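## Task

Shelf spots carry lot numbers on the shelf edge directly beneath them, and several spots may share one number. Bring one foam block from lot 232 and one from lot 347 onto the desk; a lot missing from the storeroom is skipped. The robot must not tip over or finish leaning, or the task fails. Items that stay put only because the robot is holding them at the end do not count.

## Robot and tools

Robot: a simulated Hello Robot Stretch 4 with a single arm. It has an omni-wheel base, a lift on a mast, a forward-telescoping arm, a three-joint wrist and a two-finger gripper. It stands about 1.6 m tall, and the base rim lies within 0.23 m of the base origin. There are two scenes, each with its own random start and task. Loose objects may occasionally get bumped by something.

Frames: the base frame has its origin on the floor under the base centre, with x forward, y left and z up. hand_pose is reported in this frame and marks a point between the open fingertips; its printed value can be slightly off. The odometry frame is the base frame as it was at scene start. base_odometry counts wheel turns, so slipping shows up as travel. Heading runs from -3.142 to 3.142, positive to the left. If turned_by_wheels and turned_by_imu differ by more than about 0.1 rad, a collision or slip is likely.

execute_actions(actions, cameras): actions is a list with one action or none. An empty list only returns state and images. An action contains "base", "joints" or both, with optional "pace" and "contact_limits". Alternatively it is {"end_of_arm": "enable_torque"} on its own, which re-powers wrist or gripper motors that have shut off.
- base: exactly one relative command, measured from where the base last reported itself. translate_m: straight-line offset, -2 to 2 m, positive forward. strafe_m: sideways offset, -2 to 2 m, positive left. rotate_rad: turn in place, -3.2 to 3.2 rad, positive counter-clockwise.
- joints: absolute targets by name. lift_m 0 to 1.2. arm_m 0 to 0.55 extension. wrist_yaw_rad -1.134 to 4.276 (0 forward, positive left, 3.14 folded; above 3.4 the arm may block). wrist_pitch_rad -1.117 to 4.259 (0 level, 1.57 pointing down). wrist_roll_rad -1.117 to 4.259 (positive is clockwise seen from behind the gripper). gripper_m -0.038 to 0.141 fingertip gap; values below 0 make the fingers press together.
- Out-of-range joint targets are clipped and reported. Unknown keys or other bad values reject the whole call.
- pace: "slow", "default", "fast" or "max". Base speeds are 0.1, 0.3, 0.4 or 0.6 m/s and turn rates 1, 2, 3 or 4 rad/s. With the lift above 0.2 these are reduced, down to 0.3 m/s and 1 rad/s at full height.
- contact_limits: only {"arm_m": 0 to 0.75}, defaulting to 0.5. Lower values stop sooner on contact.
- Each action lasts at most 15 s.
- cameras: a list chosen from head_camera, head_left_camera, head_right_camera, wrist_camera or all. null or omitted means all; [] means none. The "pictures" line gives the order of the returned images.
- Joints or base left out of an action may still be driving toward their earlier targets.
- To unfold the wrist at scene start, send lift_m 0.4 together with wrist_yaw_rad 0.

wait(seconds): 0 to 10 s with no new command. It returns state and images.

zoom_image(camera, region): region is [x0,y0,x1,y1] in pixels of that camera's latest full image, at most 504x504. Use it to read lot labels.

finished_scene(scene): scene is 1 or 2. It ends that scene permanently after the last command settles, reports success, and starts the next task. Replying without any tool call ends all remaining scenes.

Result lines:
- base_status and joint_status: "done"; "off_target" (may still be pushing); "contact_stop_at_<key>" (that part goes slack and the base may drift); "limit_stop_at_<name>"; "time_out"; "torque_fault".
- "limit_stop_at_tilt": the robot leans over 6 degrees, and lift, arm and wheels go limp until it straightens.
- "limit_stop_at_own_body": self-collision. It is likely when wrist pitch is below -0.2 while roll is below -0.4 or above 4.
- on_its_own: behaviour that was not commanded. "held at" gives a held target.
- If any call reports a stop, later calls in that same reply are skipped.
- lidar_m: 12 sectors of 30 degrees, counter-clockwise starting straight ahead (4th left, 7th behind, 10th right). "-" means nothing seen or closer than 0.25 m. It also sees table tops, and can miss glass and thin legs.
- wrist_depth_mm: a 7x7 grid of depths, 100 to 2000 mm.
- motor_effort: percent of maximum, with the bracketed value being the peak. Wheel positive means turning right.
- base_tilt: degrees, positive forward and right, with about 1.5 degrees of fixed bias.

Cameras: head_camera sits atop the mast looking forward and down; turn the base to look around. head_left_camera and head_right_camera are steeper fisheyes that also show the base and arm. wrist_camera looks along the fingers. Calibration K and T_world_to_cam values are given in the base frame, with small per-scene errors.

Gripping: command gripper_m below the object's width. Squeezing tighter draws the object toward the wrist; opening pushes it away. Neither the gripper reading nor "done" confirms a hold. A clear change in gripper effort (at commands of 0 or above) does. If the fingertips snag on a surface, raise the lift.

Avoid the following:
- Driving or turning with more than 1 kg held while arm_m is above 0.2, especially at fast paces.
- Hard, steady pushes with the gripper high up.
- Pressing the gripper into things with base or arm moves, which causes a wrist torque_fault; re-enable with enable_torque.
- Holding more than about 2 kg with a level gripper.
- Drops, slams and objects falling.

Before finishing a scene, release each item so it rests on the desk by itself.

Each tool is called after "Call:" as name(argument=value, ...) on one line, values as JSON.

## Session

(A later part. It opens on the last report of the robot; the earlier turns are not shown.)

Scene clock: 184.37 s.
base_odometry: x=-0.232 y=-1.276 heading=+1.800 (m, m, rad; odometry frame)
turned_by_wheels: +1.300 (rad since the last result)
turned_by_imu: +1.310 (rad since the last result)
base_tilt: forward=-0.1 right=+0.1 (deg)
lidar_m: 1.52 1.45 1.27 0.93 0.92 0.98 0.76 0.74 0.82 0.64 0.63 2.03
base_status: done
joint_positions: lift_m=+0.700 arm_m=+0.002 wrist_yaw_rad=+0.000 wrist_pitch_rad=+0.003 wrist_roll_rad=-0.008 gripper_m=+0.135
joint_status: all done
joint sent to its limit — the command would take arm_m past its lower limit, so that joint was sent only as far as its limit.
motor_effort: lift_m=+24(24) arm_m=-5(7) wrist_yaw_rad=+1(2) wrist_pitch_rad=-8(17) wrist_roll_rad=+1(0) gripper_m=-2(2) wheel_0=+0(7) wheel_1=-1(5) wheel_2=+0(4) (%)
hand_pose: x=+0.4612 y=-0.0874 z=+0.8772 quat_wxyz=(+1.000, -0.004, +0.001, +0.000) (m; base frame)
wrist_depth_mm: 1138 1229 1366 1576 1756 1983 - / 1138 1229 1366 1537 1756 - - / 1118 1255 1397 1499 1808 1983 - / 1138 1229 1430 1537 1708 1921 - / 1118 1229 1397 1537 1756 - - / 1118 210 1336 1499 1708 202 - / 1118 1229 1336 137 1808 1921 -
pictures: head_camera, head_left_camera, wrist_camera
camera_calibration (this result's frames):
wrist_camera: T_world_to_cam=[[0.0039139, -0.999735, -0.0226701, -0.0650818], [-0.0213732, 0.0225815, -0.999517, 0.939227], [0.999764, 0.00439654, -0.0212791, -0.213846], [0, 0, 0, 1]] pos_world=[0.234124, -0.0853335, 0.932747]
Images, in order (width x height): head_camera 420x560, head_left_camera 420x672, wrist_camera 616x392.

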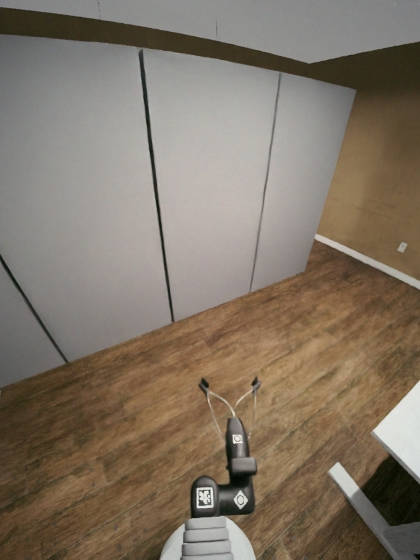

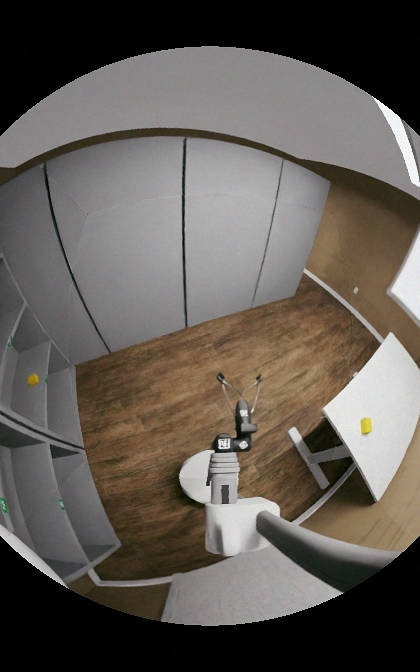

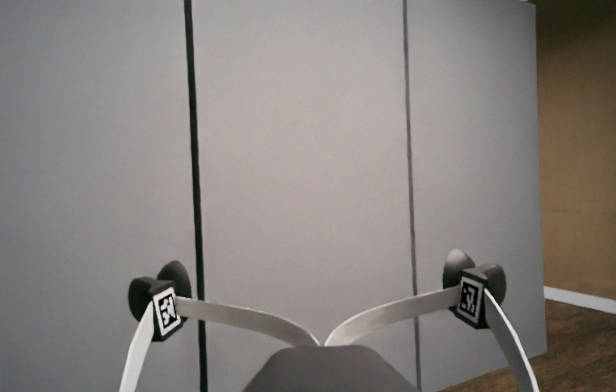

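Call:
execute_actions(actions=[{"joints": {"lift_m": 0.2, "gripper_m": 0.1}, "base": {"translate_m": 0.8}, "pace": "fast"}], cameras=[])

Call:
execute_actions(actions=[{"base": {"rotate_rad": -0.94}, "pace": "fast"}], cameras=["head_camera"])

Scene clock: 218.27 s.
base_odometry: x=-0.414 y=-0.497 heading=+1.800 (m, m, rad; odometry frame)
turned_by_wheels: +0.000 (rad since the last result)
turned_by_imu: +0.000 (rad since the last result)
base_tilt: forward=-0.1 right=+0.2 (deg)
lidar_m: 0.78 0.75 0.80 1.18 1.27 1.34 1.51 1.04 0.74 1.04 2.93 1.04
base_status: done
joint_positions: lift_m=+0.200 arm_m=+0.002 wrist_yaw_rad=+0.000 wrist_pitch_rad=+0.002 wrist_roll_rad=-0.008 gripper_m=+0.100
joint_status: all done
motor_effort: lift_m=+16(24) arm_m=-4(5) wrist_yaw_rad=+1(1) wrist_pitch_rad=-8(8) wrist_roll_rad=+0(0) gripper_m=-1(7) wheel_0=+0(5) wheel_1=-1(6) wheel_2=+1(12) (%)
hand_pose: x=+0.4612 y=-0.0874 z=+0.3778 quat_wxyz=(+1.000, -0.004, +0.001, +0.000) (m; base frame)
wrist_depth_mm: 530 569 627 699 798 931 1078 / 530 564 621 699 809 931 1078 / 525 564 627 699 798 931 1078 / 535 564 627 699 788 931 1060 / 521 564 627 699 778 917 1060 / 525 559 197 699 750 904 1060 / 525 544 621 131 809 866 946
pictures: none
No camera images: the call's "cameras" was empty. Leave "cameras" out to get every camera's image.

Scene clock: 219.67 s.
base_odometry: x=-0.414 y=-0.497 heading=+0.860 (m, m, rad; odometry frame)
turned_by_wheels: -0.940 (rad since the last result)
turned_by_imu: -0.947 (rad since the last result)
base_tilt: forward=-0.1 right=+0.2 (deg)
lidar_m: 1.93 0.95 0.77 0.74 0.83 1.30 1.25 1.43 1.49 0.81 0.76 1.23
base_status: done
joint_positions: lift_m=+0.200 arm_m=+0.002 wrist_yaw_rad=+0.000 wrist_pitch_rad=+0.002 wrist_roll_rad=-0.008 gripper_m=+0.100
joint_status: not commanded
motor_effort: lift_m=+16(17) arm_m=-5(4) wrist_yaw_rad=+1(1) wrist_pitch_rad=-8(7) wrist_roll_rad=+0(1) gripper_m=+0(1) wheel_0=-1(7) wheel_1=+1(7) wheel_2=-2(8) (%)
hand_pose: x=+0.4612 y=-0.0874 z=+0.3778 quat_wxyz=(+1.000, -0.004, +0.001, +0.000) (m; base frame)
wrist_depth_mm: 1060 1464 - - - - - / 1060 1464 - - - - - / 1042 1499 - - - - - / 1042 1430 - - - - - / 1042 1430 - - - - - / 1042 1336 197 1464 1205 1205 1397 / 991 976 1008 131 991 931 946
pictures: head_camera
Images, in order (width x height): head_camera 420x560.

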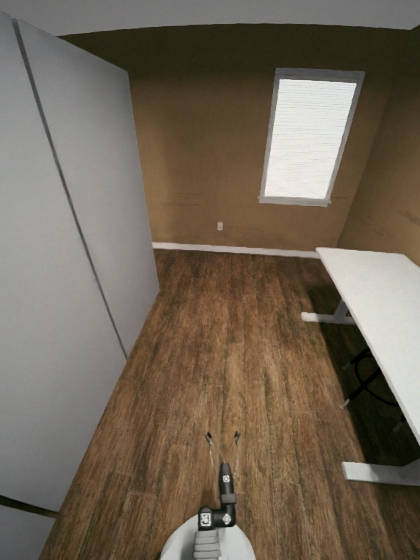

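Call:
execute_actions(actions=[{"base": {"translate_m": 2.0}, "pace": "max"}], cameras=[])

Call:
execute_actions(actions=[{"base": {"rotate_rad": 1.0}, "pace": "fast"}], cameras=["head_camera", "head_left_camera"])

Scene clock: 232.77 s.
base_odometry: x=+0.890 y=+1.019 heading=+0.860 (m, m, rad; odometry frame)
turned_by_wheels: +0.000 (rad since the last result)
turned_by_imu: -0.001 (rad since the last result)
base_tilt: forward=-0.1 right=+0.2 (deg)
lidar_m: 0.93 1.05 1.73 0.40 0.49 0.80 3.75 1.28 1.03 1.69 1.15 0.96
base_status: done
joint_positions: lift_m=+0.200 arm_m=+0.002 wrist_yaw_rad=+0.000 wrist_pitch_rad=+0.003 wrist_roll_rad=-0.008 gripper_m=+0.100
joint_status: not commanded
motor_effort: lift_m=+18(18) arm_m=-4(4) wrist_yaw_rad=+1(1) wrist_pitch_rad=-7(8) wrist_roll_rad=+0(0) gripper_m=-1(3) wheel_0=-1(7) wheel_1=-2(8) wheel_2=+0(13) (%)
hand_pose: x=+0.4612 y=-0.0874 z=+0.3777 quat_wxyz=(+1.000, -0.004, +0.001, +0.000) (m; base frame)
wrist_depth_mm: 854 820 798 778 750 732 707 / 854 820 788 778 750 723 707 / 866 842 809 768 759 723 699 / 854 831 798 768 750 723 707 / 866 831 798 788 759 723 715 / 866 842 197 778 750 723 715 / 854 820 798 131 741 723 699
pictures: none
No camera images: the call's "cameras" was empty. Leave "cameras" out to get every camera's image.

Scene clock: 234.23 s.
base_odometry: x=+0.890 y=+1.019 heading=+1.860 (m, m, rad; odometry frame)
turned_by_wheels: +1.000 (rad since the last result)
turned_by_imu: +1.008 (rad since the last result)
base_tilt: forward=-0.1 right=+0.1 (deg)
lidar_m: 1.61 0.44 0.49 0.74 3.14 1.34 1.03 1.09 1.24 0.99 0.96 1.07
base_status: done
joint_positions: lift_m=+0.200 arm_m=+0.002 wrist_yaw_rad=+0.000 wrist_pitch_rad=+0.003 wrist_roll_rad=-0.008 gripper_m=+0.100
joint_status: not commanded
motor_effort: lift_m=+18(18) arm_m=-4(4) wrist_yaw_rad=+1(1) wrist_pitch_rad=-7(7) wrist_roll_rad=+0(1) gripper_m=+1(1) wheel_0=+1(7) wheel_1=-1(8) wheel_2=+0(8) (%)
hand_pose: x=+0.4612 y=-0.0874 z=+0.3777 quat_wxyz=(+1.000, -0.004, +0.001, +0.000) (m; base frame)
wrist_depth_mm: 1499 1661 1808 1863 1336 1008 820 / 1499 1618 1808 1863 1366 1008 820 / 1499 1618 1863 1863 1366 1008 820 / 1499 1661 1808 1921 1366 1025 831 / 1537 1661 1808 1983 1397 1008 831 / 1499 1537 197 1464 1229 931 820 / 1098 991 1025 131 991 917 842
pictures: head_camera, head_left_camera
Images, in order (width x height): head_camera 420x560, head_left_camera 420x672.

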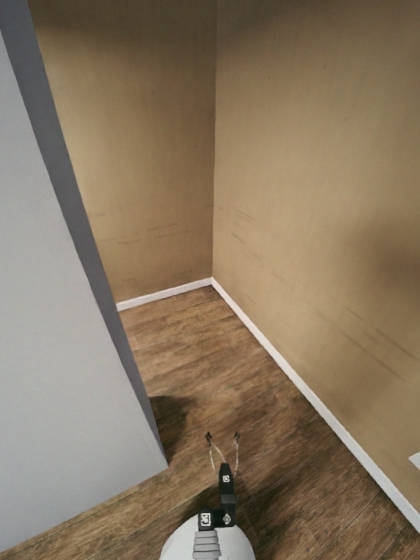

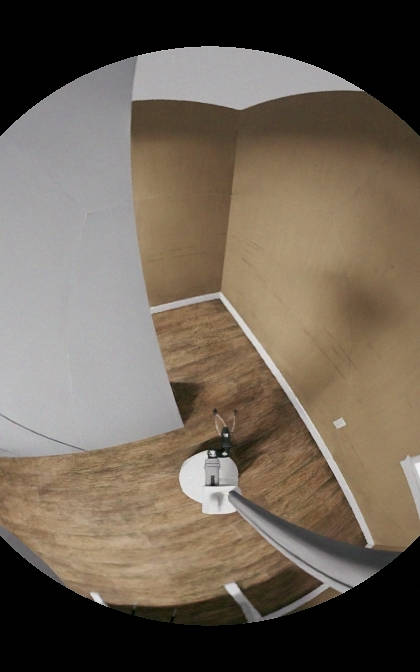

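Call:
execute_actions(actions=[{"base": {"rotate_rad": 0.44}, "pace": "fast"}], cameras=[])

Call:
execute_actions(actions=[{"base": {"strafe_m": -0.48}, "pace": "fast"}], cameras=[])

Call:
execute_actions(actions=[{"base": {"translate_m": 1.25}, "pace": "max"}], cameras=["head_camera", "head_left_camera"])

Scene clock: 249.40 s.
base_odometry: x=+0.890 y=+1.019 heading=+2.300 (m, m, rad; odometry frame)
turned_by_wheels: +0.440 (rad since the last result)
turned_by_imu: +0.443 (rad since the last result)
base_tilt: forward=-0.1 right=+0.1 (deg)
lidar_m: 0.43 0.44 0.65 2.09 1.43 1.05 1.02 1.32 1.01 0.96 1.02 1.45
base_status: done
joint_positions: lift_m=+0.200 arm_m=+0.002 wrist_yaw_rad=+0.000 wrist_pitch_rad=+0.003 wrist_roll_rad=-0.008 gripper_m=+0.100
joint_status: not commanded
motor_effort: lift_m=+18(17) arm_m=-4(5) wrist_yaw_rad=+1(1) wrist_pitch_rad=-7(7) wrist_roll_rad=+1(1) gripper_m=+0(1) wheel_0=+1(6) wheel_1=-1(7) wheel_2=+0(11) (%)
hand_pose: x=+0.4612 y=-0.0874 z=+0.3777 quat_wxyz=(+1.000, -0.004, +0.001, +0.000) (m; base frame)
wrist_depth_mm: 232 231 439 1756 1708 1708 1430 / 234 232 433 1756 1756 1708 1397 / 232 233 415 1756 1661 1661 1464 / 234 233 410 1756 1756 1708 1464 / 234 232 402 1756 1708 1708 1464 / 233 233 197 1499 1229 1205 1336 / 235 233 382 131 976 891 960
pictures: none
No camera images: the call's "cameras" was empty. Leave "cameras" out to get every camera's image.

Scene clock: 251.80 s.
base_odometry: x=+1.248 y=+1.339 heading=+2.300 (m, m, rad; odometry frame)
turned_by_wheels: +0.000 (rad since the last result)
turned_by_imu: +0.000 (rad since the last result)
base_tilt: forward=-0.1 right=+0.2 (deg)
lidar_m: 1.88 0.64 0.67 1.96 1.47 1.25 1.77 0.70 0.52 0.48 0.49 0.74
base_status: done
joint_positions: lift_m=+0.200 arm_m=+0.002 wrist_yaw_rad=+0.000 wrist_pitch_rad=+0.003 wrist_roll_rad=-0.008 gripper_m=+0.100
joint_status: not commanded
motor_effort: lift_m=+17(18) arm_m=-4(4) wrist_yaw_rad=+1(1) wrist_pitch_rad=-8(8) wrist_roll_rad=+1(1) gripper_m=-4(4) wheel_0=+0(10) wheel_1=+0(12) wheel_2=-1(2) (%)
hand_pose: x=+0.4612 y=-0.0874 z=+0.3777 quat_wxyz=(+1.000, -0.004, +0.001, +0.000) (m; base frame)
wrist_depth_mm: 1708 1756 1708 1708 1756 1008 668 / 1756 1661 1756 1708 1708 1025 699 / 1661 1708 1756 1708 1708 1025 707 / 1756 1708 1756 1708 1708 1060 715 / 1708 1708 1708 1708 1756 976 715 / 1618 1618 197 1464 1182 878 707 / 1098 976 1025 131 976 866 715
pictures: none
No camera images: the call's "cameras" was empty. Leave "cameras" out to get every camera's image.

Scene clock: 255.43 s.
base_odometry: x=+0.415 y=+2.271 heading=+2.300 (m, m, rad; odometry frame)
turned_by_wheels: +0.000 (rad since the last result)
turned_by_imu: -0.001 (rad since the last result)
base_tilt: forward=-0.1 right=+0.1 (deg)
lidar_m: 0.63 0.66 0.95 1.20 0.53 0.67 1.95 0.74 0.56 0.53 0.56 0.67
base_status: done
joint_positions: lift_m=+0.200 arm_m=+0.002 wrist_yaw_rad=+0.000 wrist_pitch_rad=+0.003 wrist_roll_rad=-0.008 gripper_m=+0.100
joint_status: not commanded
motor_effort: lift_m=+18(18) arm_m=-5(4) wrist_yaw_rad=+1(1) wrist_pitch_rad=-8(8) wrist_roll_rad=+1(1) gripper_m=+2(2) wheel_0=+0(7) wheel_1=-2(6) wheel_2=+0(15) (%)
hand_pose: x=+0.4612 y=-0.0874 z=+0.3777 quat_wxyz=(+1.000, -0.004, +0.001, +0.000) (m; base frame)
wrist_depth_mm: 433 433 430 433 427 427 427 / 436 433 430 427 424 427 424 / 433 430 430 430 430 424 424 / 433 439 427 430 430 427 424 / 439 436 433 430 430 430 424 / 439 433 197 427 430 427 427 / 439 436 430 131 433 427 424
pictures: head_camera, head_left_camera
Images, in order (width x height): head_camera 420x560, head_left_camera 420x672.

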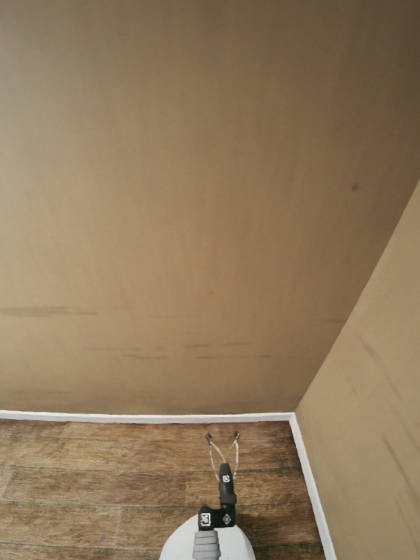

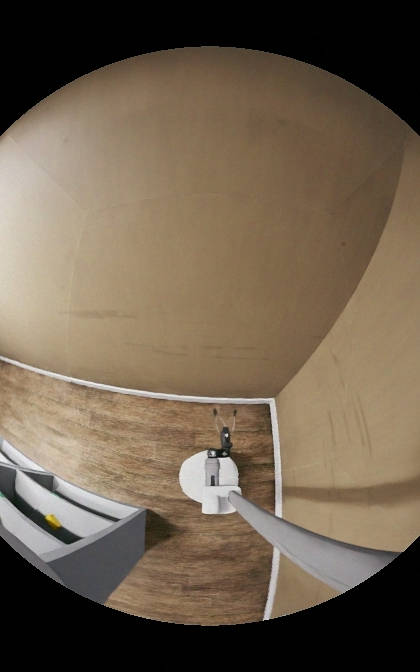

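Call:
execute_actions(actions=[{"base": {"rotate_rad": 1.85}, "pace": "fast"}], cameras=["head_camera", "head_left_camera", "wrist_camera"])

Scene clock: 262.13 s.
base_odometry: x=+0.415 y=+2.271 heading=-2.133 (m, m, rad; odometry frame)
turned_by_wheels: +1.850 (rad since the last result)
turned_by_imu: +1.865 (rad since the last result)
base_tilt: forward=-0.1 right=+0.1 (deg)
lidar_m: 0.60 0.56 2.37 1.02 0.62 0.53 0.54 0.65 0.64 0.63 0.75 1.44
base_status: done
joint_positions: lift_m=+0.200 arm_m=+0.002 wrist_yaw_rad=+0.000 wrist_pitch_rad=+0.003 wrist_roll_rad=-0.008 gripper_m=+0.100
joint_status: not commanded
motor_effort: lift_m=+18(18) arm_m=-4(4) wrist_yaw_rad=+1(1) wrist_pitch_rad=-7(8) wrist_roll_rad=+1(1) gripper_m=-1(3) wheel_0=+1(8) wheel_1=+1(9) wheel_2=+2(9) (%)
hand_pose: x=+0.4612 y=-0.0874 z=+0.3777 quat_wxyz=(+1.000, -0.004, +0.001, +0.000) (m; base frame)
wrist_depth_mm: 891 1138 1205 1430 - - 1983 / 866 1160 1229 1229 - - 1921 / 445 564 878 1229 - - 1921 / 878 1118 1205 1229 - - - / 866 1138 1229 1229 - - 1983 / 878 1078 197 1205 1182 1205 1366 / 831 820 842 131 976 904 960
pictures: head_camera, head_left_camera, wrist_camera
camera_calibration (this result's frames):
wrist_camera: T_world_to_cam=[[0.0039635, -0.999735, -0.0226705, -0.0764143], [-0.0213312, 0.0225809, -0.999517, 0.439937], [0.999765, 0.00444518, -0.021236, -0.224454], [0, 0, 0, 1]] pos_world=[0.234089, -0.0853305, 0.433226]
Images, in order (width x height): head_camera 420x560, head_left_camera 420x672, wrist_camera 616x392.

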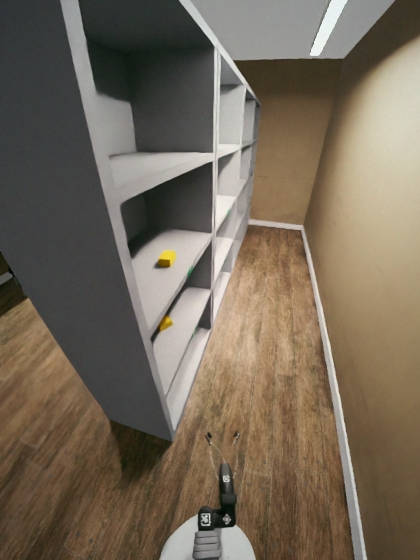

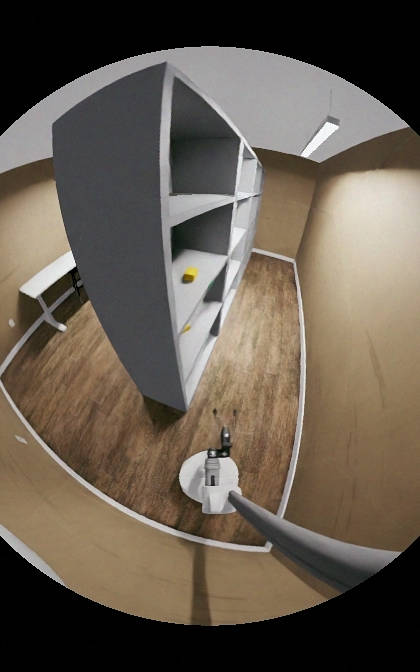

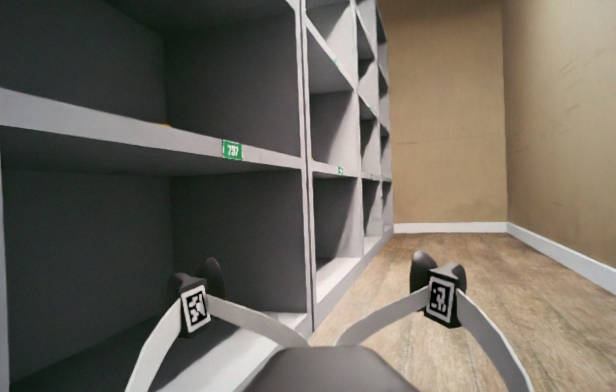

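Call:
zoom_image(camera="wrist_camera", region=[300, 130, 400, 200])

Call:
zoom_image(camera="head_camera", region=[140, 150, 270, 340])

Region (300, 130, 400, 200) of wrist_camera's 616x392 image, scaled by 5.040; it fills the top 353 rows of this view, and the rest is white.

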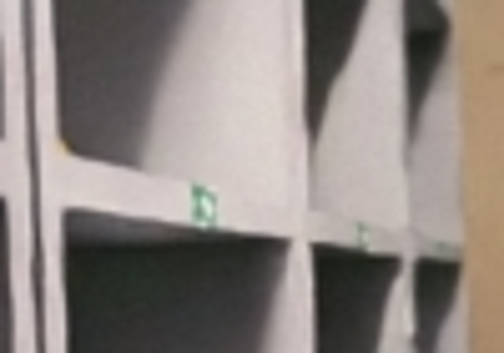

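Region (140, 150, 270, 340) of head_camera's 420x560 image, scaled by 2.653, with more detail than that image has; it fills the left 345 columns of this view, and the rest is white.

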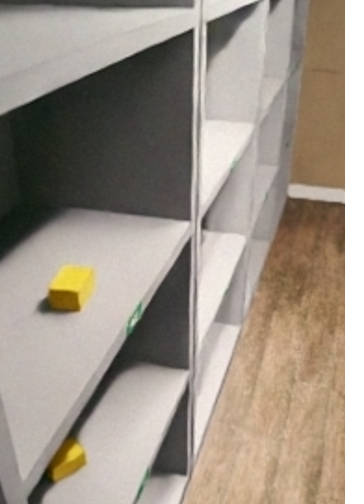

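Call:
execute_actions(actions=[{"base": {"rotate_rad": -0.305}, "joints": {"lift_m": 0.5}, "pace": "fast"}], cameras=[])

Call:
execute_actions(actions=[{"base": {"strafe_m": -0.33}, "joints": {"wrist_yaw_rad": 1.57, "gripper_m": 0.141}, "pace": "fast"}], cameras=[])

Call:
execute_actions(actions=[{"base": {"translate_m": 0.7}, "pace": "fast"}], cameras=["head_left_camera", "wrist_camera"])

Scene clock: 283.33 s.
base_odometry: x=+0.415 y=+2.271 heading=-2.438 (m, m, rad; odometry frame)
turned_by_wheels: -0.305 (rad since the last result)
turned_by_imu: -0.307 (rad since the last result)
base_tilt: forward=-0.1 right=+0.1 (deg)
lidar_m: 1.32 0.54 0.64 1.97 0.76 0.55 0.52 0.55 0.66 0.61 0.69 0.93
base_status: done
joint_positions: lift_m=+0.500 arm_m=+0.002 wrist_yaw_rad=+0.000 wrist_pitch_rad=+0.003 wrist_roll_rad=-0.008 gripper_m=+0.100
joint_status: all done
motor_effort: lift_m=+24(28) arm_m=-4(5) wrist_yaw_rad=+1(1) wrist_pitch_rad=-7(8) wrist_roll_rad=+1(0) gripper_m=+1(1) wheel_0=+0(6) wheel_1=+0(5) wheel_2=+0(9) (%)
hand_pose: x=+0.4612 y=-0.0874 z=+0.6771 quat_wxyz=(+1.000, -0.004, +0.001, +0.000) (m; base frame)
wrist_depth_mm: 1098 1098 - - - 1281 854 / 788 1118 - - - 1281 866 / 1118 1118 - - - 1281 866 / 1078 1098 - - - 1336 878 / 1098 1118 - - - 1255 891 / 768 1098 196 - - 1078 904 / 1098 1098 1661 131 1618 1397 904
pictures: none
No camera images: the call's "cameras" was empty. Leave "cameras" out to get every camera's image.

Scene clock: 285.37 s.
base_odometry: x=+0.201 y=+2.522 heading=-2.438 (m, m, rad; odometry frame)
turned_by_wheels: +0.000 (rad since the last result)
turned_by_imu: +0.000 (rad since the last result)
base_tilt: forward=-0.1 right=+0.1 (deg)
lidar_m: 1.36 0.91 0.78 2.09 0.79 0.56 0.51 0.41 0.30 0.29 0.31 0.46
base_status: done
joint_positions: lift_m=+0.500 arm_m=+0.002 wrist_yaw_rad=+1.569 wrist_pitch_rad=+0.003 wrist_roll_rad=-0.008 gripper_m=+0.141
joint_status: all done
motor_effort: lift_m=+24(24) arm_m=-4(4) wrist_yaw_rad=+3(9) wrist_pitch_rad=-8(7) wrist_roll_rad=+1(1) gripper_m=-5(2) wheel_0=-1(10) wheel_1=+2(11) wheel_2=+0(2) (%)
hand_pose: x=+0.2605 y=+0.2884 z=+0.6772 quat_wxyz=(+0.708, -0.004, -0.002, +0.707) (m; base frame)
wrist_depth_mm: 1308 1983 - - 820 661 634 / 1308 1983 - - 854 878 931 / 1281 1921 - - 866 1078 1098 / 1255 1921 - - 904 1078 1098 / 1281 1708 - - 904 1008 1060 / 1229 203 - - 732 195 676 / 1255 1618 1756 140 750 1078 1098
pictures: none
No camera images: the call's "cameras" was empty. Leave "cameras" out to get every camera's image.

Scene clock: 288.47 s.
base_odometry: x=-0.332 y=+2.069 heading=-2.438 (m, m, rad; odometry frame)
turned_by_wheels: +0.000 (rad since the last result)
turned_by_imu: +0.000 (rad since the last result)
base_tilt: forward=-0.1 right=+0.1 (deg)
lidar_m: 1.40 0.88 0.68 0.63 0.67 1.29 1.20 0.45 0.31 0.27 0.33 0.45
base_status: done
joint_positions: lift_m=+0.500 arm_m=+0.002 wrist_yaw_rad=+1.570 wrist_pitch_rad=+0.003 wrist_roll_rad=-0.008 gripper_m=+0.141
joint_status: not commanded
motor_effort: lift_m=+24(24) arm_m=-4(4) wrist_yaw_rad=+2(3) wrist_pitch_rad=-7(8) wrist_roll_rad=+1(1) gripper_m=-2(2) wheel_0=+0(5) wheel_1=+0(7) wheel_2=+0(10) (%)
hand_pose: x=+0.2604 y=+0.2884 z=+0.6772 quat_wxyz=(+0.707, -0.004, -0.002, +0.707) (m; base frame)
wrist_depth_mm: 668 976 1078 627 647 627 609 / 691 768 798 831 854 768 609 / 715 1098 1078 1078 1078 820 609 / 707 1060 1060 1060 1078 842 609 / 707 976 1078 1060 1078 778 621 / 668 203 615 683 615 196 615 / 634 904 1078 140 1060 878 621
pictures: head_left_camera, wrist_camera
camera_calibration (this result's frames):
wrist_camera: T_world_to_cam=[[0.999739, 0.00278383, -0.0226705, -0.241566], [-0.0226061, -0.0213154, -0.999517, 0.739469], [-0.00326571, 0.999769, -0.0212469, -0.044867], [0, 0, 0, 1]] pos_world=[0.258073, 0.0612911, 0.732682]
Images, in order (width x height): head_left_camera 420x672, wrist_camera 616x392.

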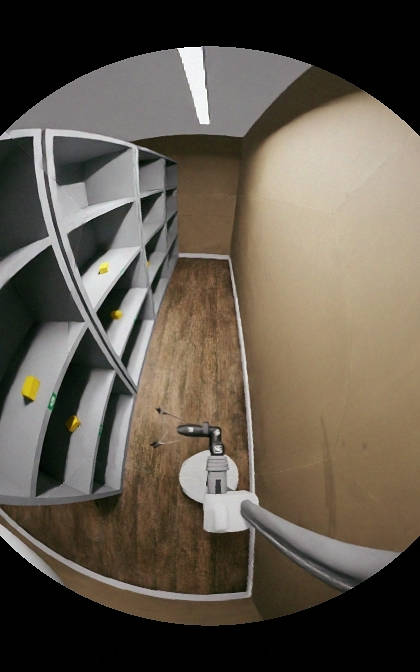

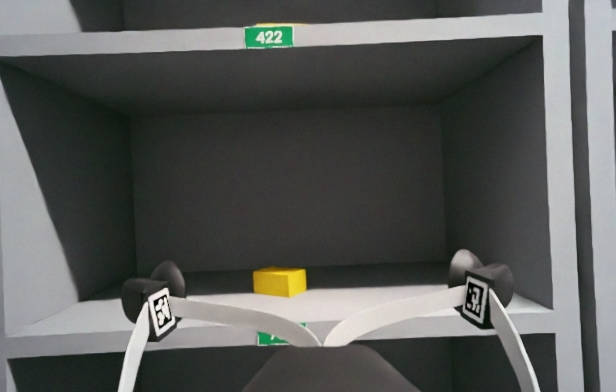

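Call:
execute_actions(actions=[{"base": {"translate_m": 0.9}, "joints": {"lift_m": 0.475}, "pace": "fast"}], cameras=["head_left_camera", "wrist_camera"])

Scene clock: 297.83 s.
base_odometry: x=-1.018 y=+1.487 heading=-2.438 (m, m, rad; odometry frame)
turned_by_wheels: +0.000 (rad since the last result)
turned_by_imu: +0.000 (rad since the last result)
base_tilt: forward=-0.1 right=+0.1 (deg)
lidar_m: 1.48 0.91 0.65 0.61 0.65 0.93 1.37 0.49 0.33 0.30 0.33 0.45
base_status: done
joint_positions: lift_m=+0.475 arm_m=+0.002 wrist_yaw_rad=+1.570 wrist_pitch_rad=+0.002 wrist_roll_rad=-0.008 gripper_m=+0.141
joint_status: all done
motor_effort: lift_m=+15(18) arm_m=-4(4) wrist_yaw_rad=+2(2) wrist_pitch_rad=-7(7) wrist_roll_rad=+1(1) gripper_m=-4(1) wheel_0=-1(6) wheel_1=+0(7) wheel_2=+1(12) (%)
hand_pose: x=+0.2604 y=+0.2884 z=+0.6528 quat_wxyz=(+0.707, -0.004, -0.002, +0.707) (m; base frame)
wrist_depth_mm: 603 621 634 603 615 634 609 / 668 842 854 904 946 831 609 / 668 1008 1060 1042 1060 904 609 / 661 991 1060 1042 1042 891 615 / 654 904 1060 1060 1060 798 627 / 609 203 597 603 603 196 603 / 640 878 1060 140 1060 960 640
pictures: head_left_camera, wrist_camera
camera_calibration (this result's frames):
wrist_camera: T_world_to_cam=[[0.999739, 0.00281997, -0.0226704, -0.242118], [-0.0226054, -0.0212938, -0.999518, 0.715153], [-0.00330135, 0.999769, -0.0212245, -0.0453923], [0, 0, 0, 1]] pos_world=[0.258071, 0.061293, 0.708356]
Images, in order (width x height): head_left_camera 420x672, wrist_camera 616x392.

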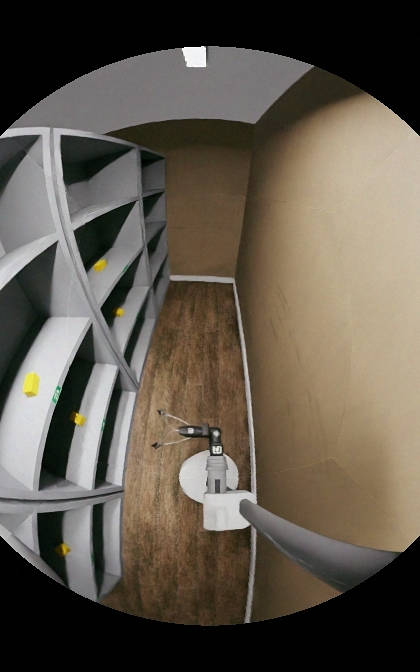

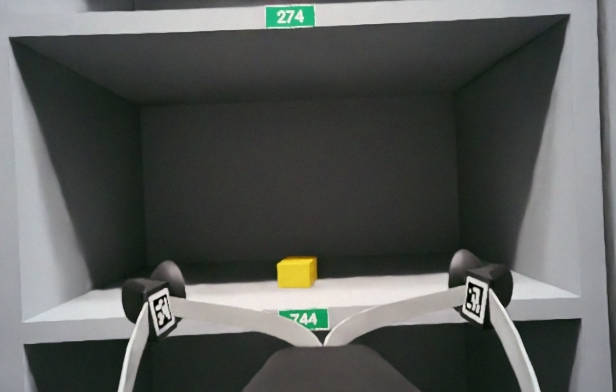

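Unit 2: 274, x44 (744). Next unit.

Call:
execute_actions(actions=[{"base": {"translate_m": 0.91}, "pace": "fast"}], cameras=["head_left_camera", "wrist_camera"])

Scene clock: 304.30 s.
base_odometry: x=-1.712 y=+0.898 heading=-2.438 (m, m, rad; odometry frame)
turned_by_wheels: +0.000 (rad since the last result)
turned_by_imu: -0.001 (rad since the last result)
base_tilt: forward=-0.1 right=+0.1 (deg)
lidar_m: 1.49 0.89 0.64 0.61 0.63 0.90 1.35 0.49 0.35 0.32 0.34 0.49
base_status: done
joint_positions: lift_m=+0.475 arm_m=+0.002 wrist_yaw_rad=+1.570 wrist_pitch_rad=+0.002 wrist_roll_rad=-0.008 gripper_m=+0.141
joint_status: not commanded
motor_effort: lift_m=+16(16) arm_m=-4(4) wrist_yaw_rad=+2(2) wrist_pitch_rad=-8(7) wrist_roll_rad=+1(1) gripper_m=+4(1) wheel_0=-2(7) wheel_1=+0(6) wheel_2=-1(13) (%)
hand_pose: x=+0.2604 y=+0.2884 z=+0.6528 quat_wxyz=(+0.707, -0.004, -0.002, +0.707) (m; base frame)
wrist_depth_mm: 585 621 591 597 609 627 609 / 640 831 878 904 931 878 654 / 621 960 1078 1042 1042 946 654 / 621 931 1042 1060 1042 960 654 / 609 854 1060 1042 1060 854 676 / 585 204 585 597 585 195 603 / 603 854 1042 140 1060 1008 668
pictures: head_left_camera, wrist_camera
camera_calibration (this result's frames):
wrist_camera: T_world_to_cam=[[0.999739, 0.00282998, -0.0226705, -0.242118], [-0.0226052, -0.021294, -0.999518, 0.715148], [-0.00331136, 0.999769, -0.0212245, -0.0453907], [0, 0, 0, 1]] pos_world=[0.25807, 0.0612938, 0.708351]
Images, in order (width x height): head_left_camera 420x672, wrist_camera 616x392.

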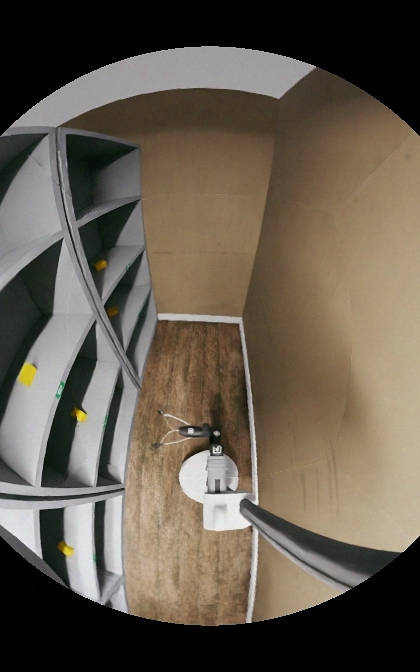

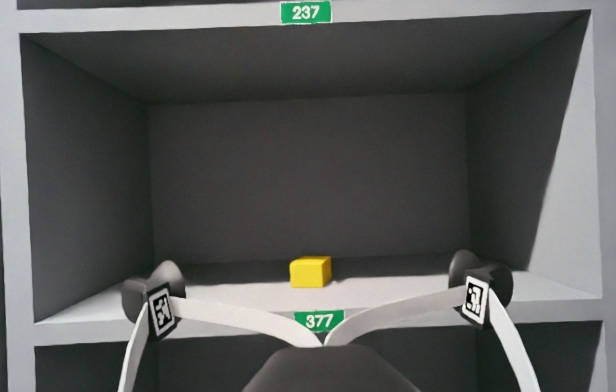

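Unit 3: 237, 377. Last unit.

Call:
execute_actions(actions=[{"base": {"translate_m": 0.9}, "pace": "fast"}], cameras=["head_left_camera", "wrist_camera"])

Scene clock: 310.33 s.
base_odometry: x=-2.398 y=+0.315 heading=-2.438 (m, m, rad; odometry frame)
turned_by_wheels: +0.000 (rad since the last result)
turned_by_imu: -0.001 (rad since the last result)
base_tilt: forward=-0.1 right=+0.1 (deg)
lidar_m: 0.74 0.78 0.64 0.60 0.64 0.87 1.39 0.52 0.35 0.32 0.37 0.50
base_status: done
joint_positions: lift_m=+0.475 arm_m=+0.002 wrist_yaw_rad=+1.570 wrist_pitch_rad=+0.002 wrist_roll_rad=-0.008 gripper_m=+0.141
joint_status: not commanded
motor_effort: lift_m=+16(16) arm_m=-4(4) wrist_yaw_rad=+2(1) wrist_pitch_rad=-8(8) wrist_roll_rad=+1(1) gripper_m=+0(3) wheel_0=+0(6) wheel_1=+0(7) wheel_2=+0(11) (%)
hand_pose: x=+0.2604 y=+0.2884 z=+0.6528 quat_wxyz=(+0.707, -0.004, -0.002, +0.707) (m; base frame)
wrist_depth_mm: 580 580 585 603 621 640 627 / 591 798 878 917 946 866 683 / 580 866 1042 1042 1042 1008 707 / 597 842 1042 1060 1042 1008 707 / 597 788 1025 1042 1025 904 715 / 574 204 574 597 591 195 609 / 574 732 1025 140 1042 1042 715
pictures: head_left_camera, wrist_camera
camera_calibration (this result's frames):
wrist_camera: T_world_to_cam=[[0.999739, 0.00283785, -0.0226705, -0.242118], [-0.022605, -0.0212942, -0.999518, 0.715144], [-0.00331923, 0.999769, -0.0212245, -0.0453894], [0, 0, 0, 1]] pos_world=[0.25807, 0.0612945, 0.708347]
Images, in order (width x height): head_left_camera 420x672, wrist_camera 616x392.

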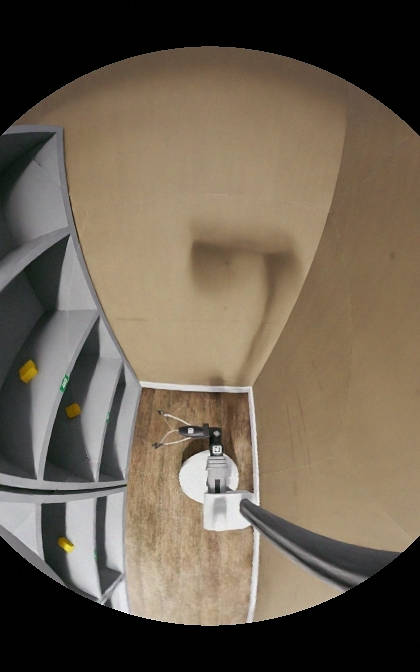

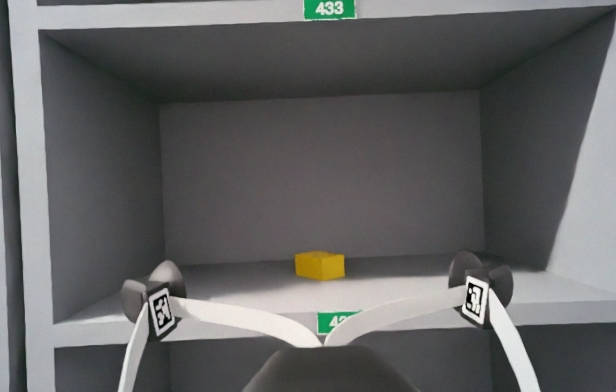

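Call:
finished_scene(scene=1)

The scene is finished: the task was done.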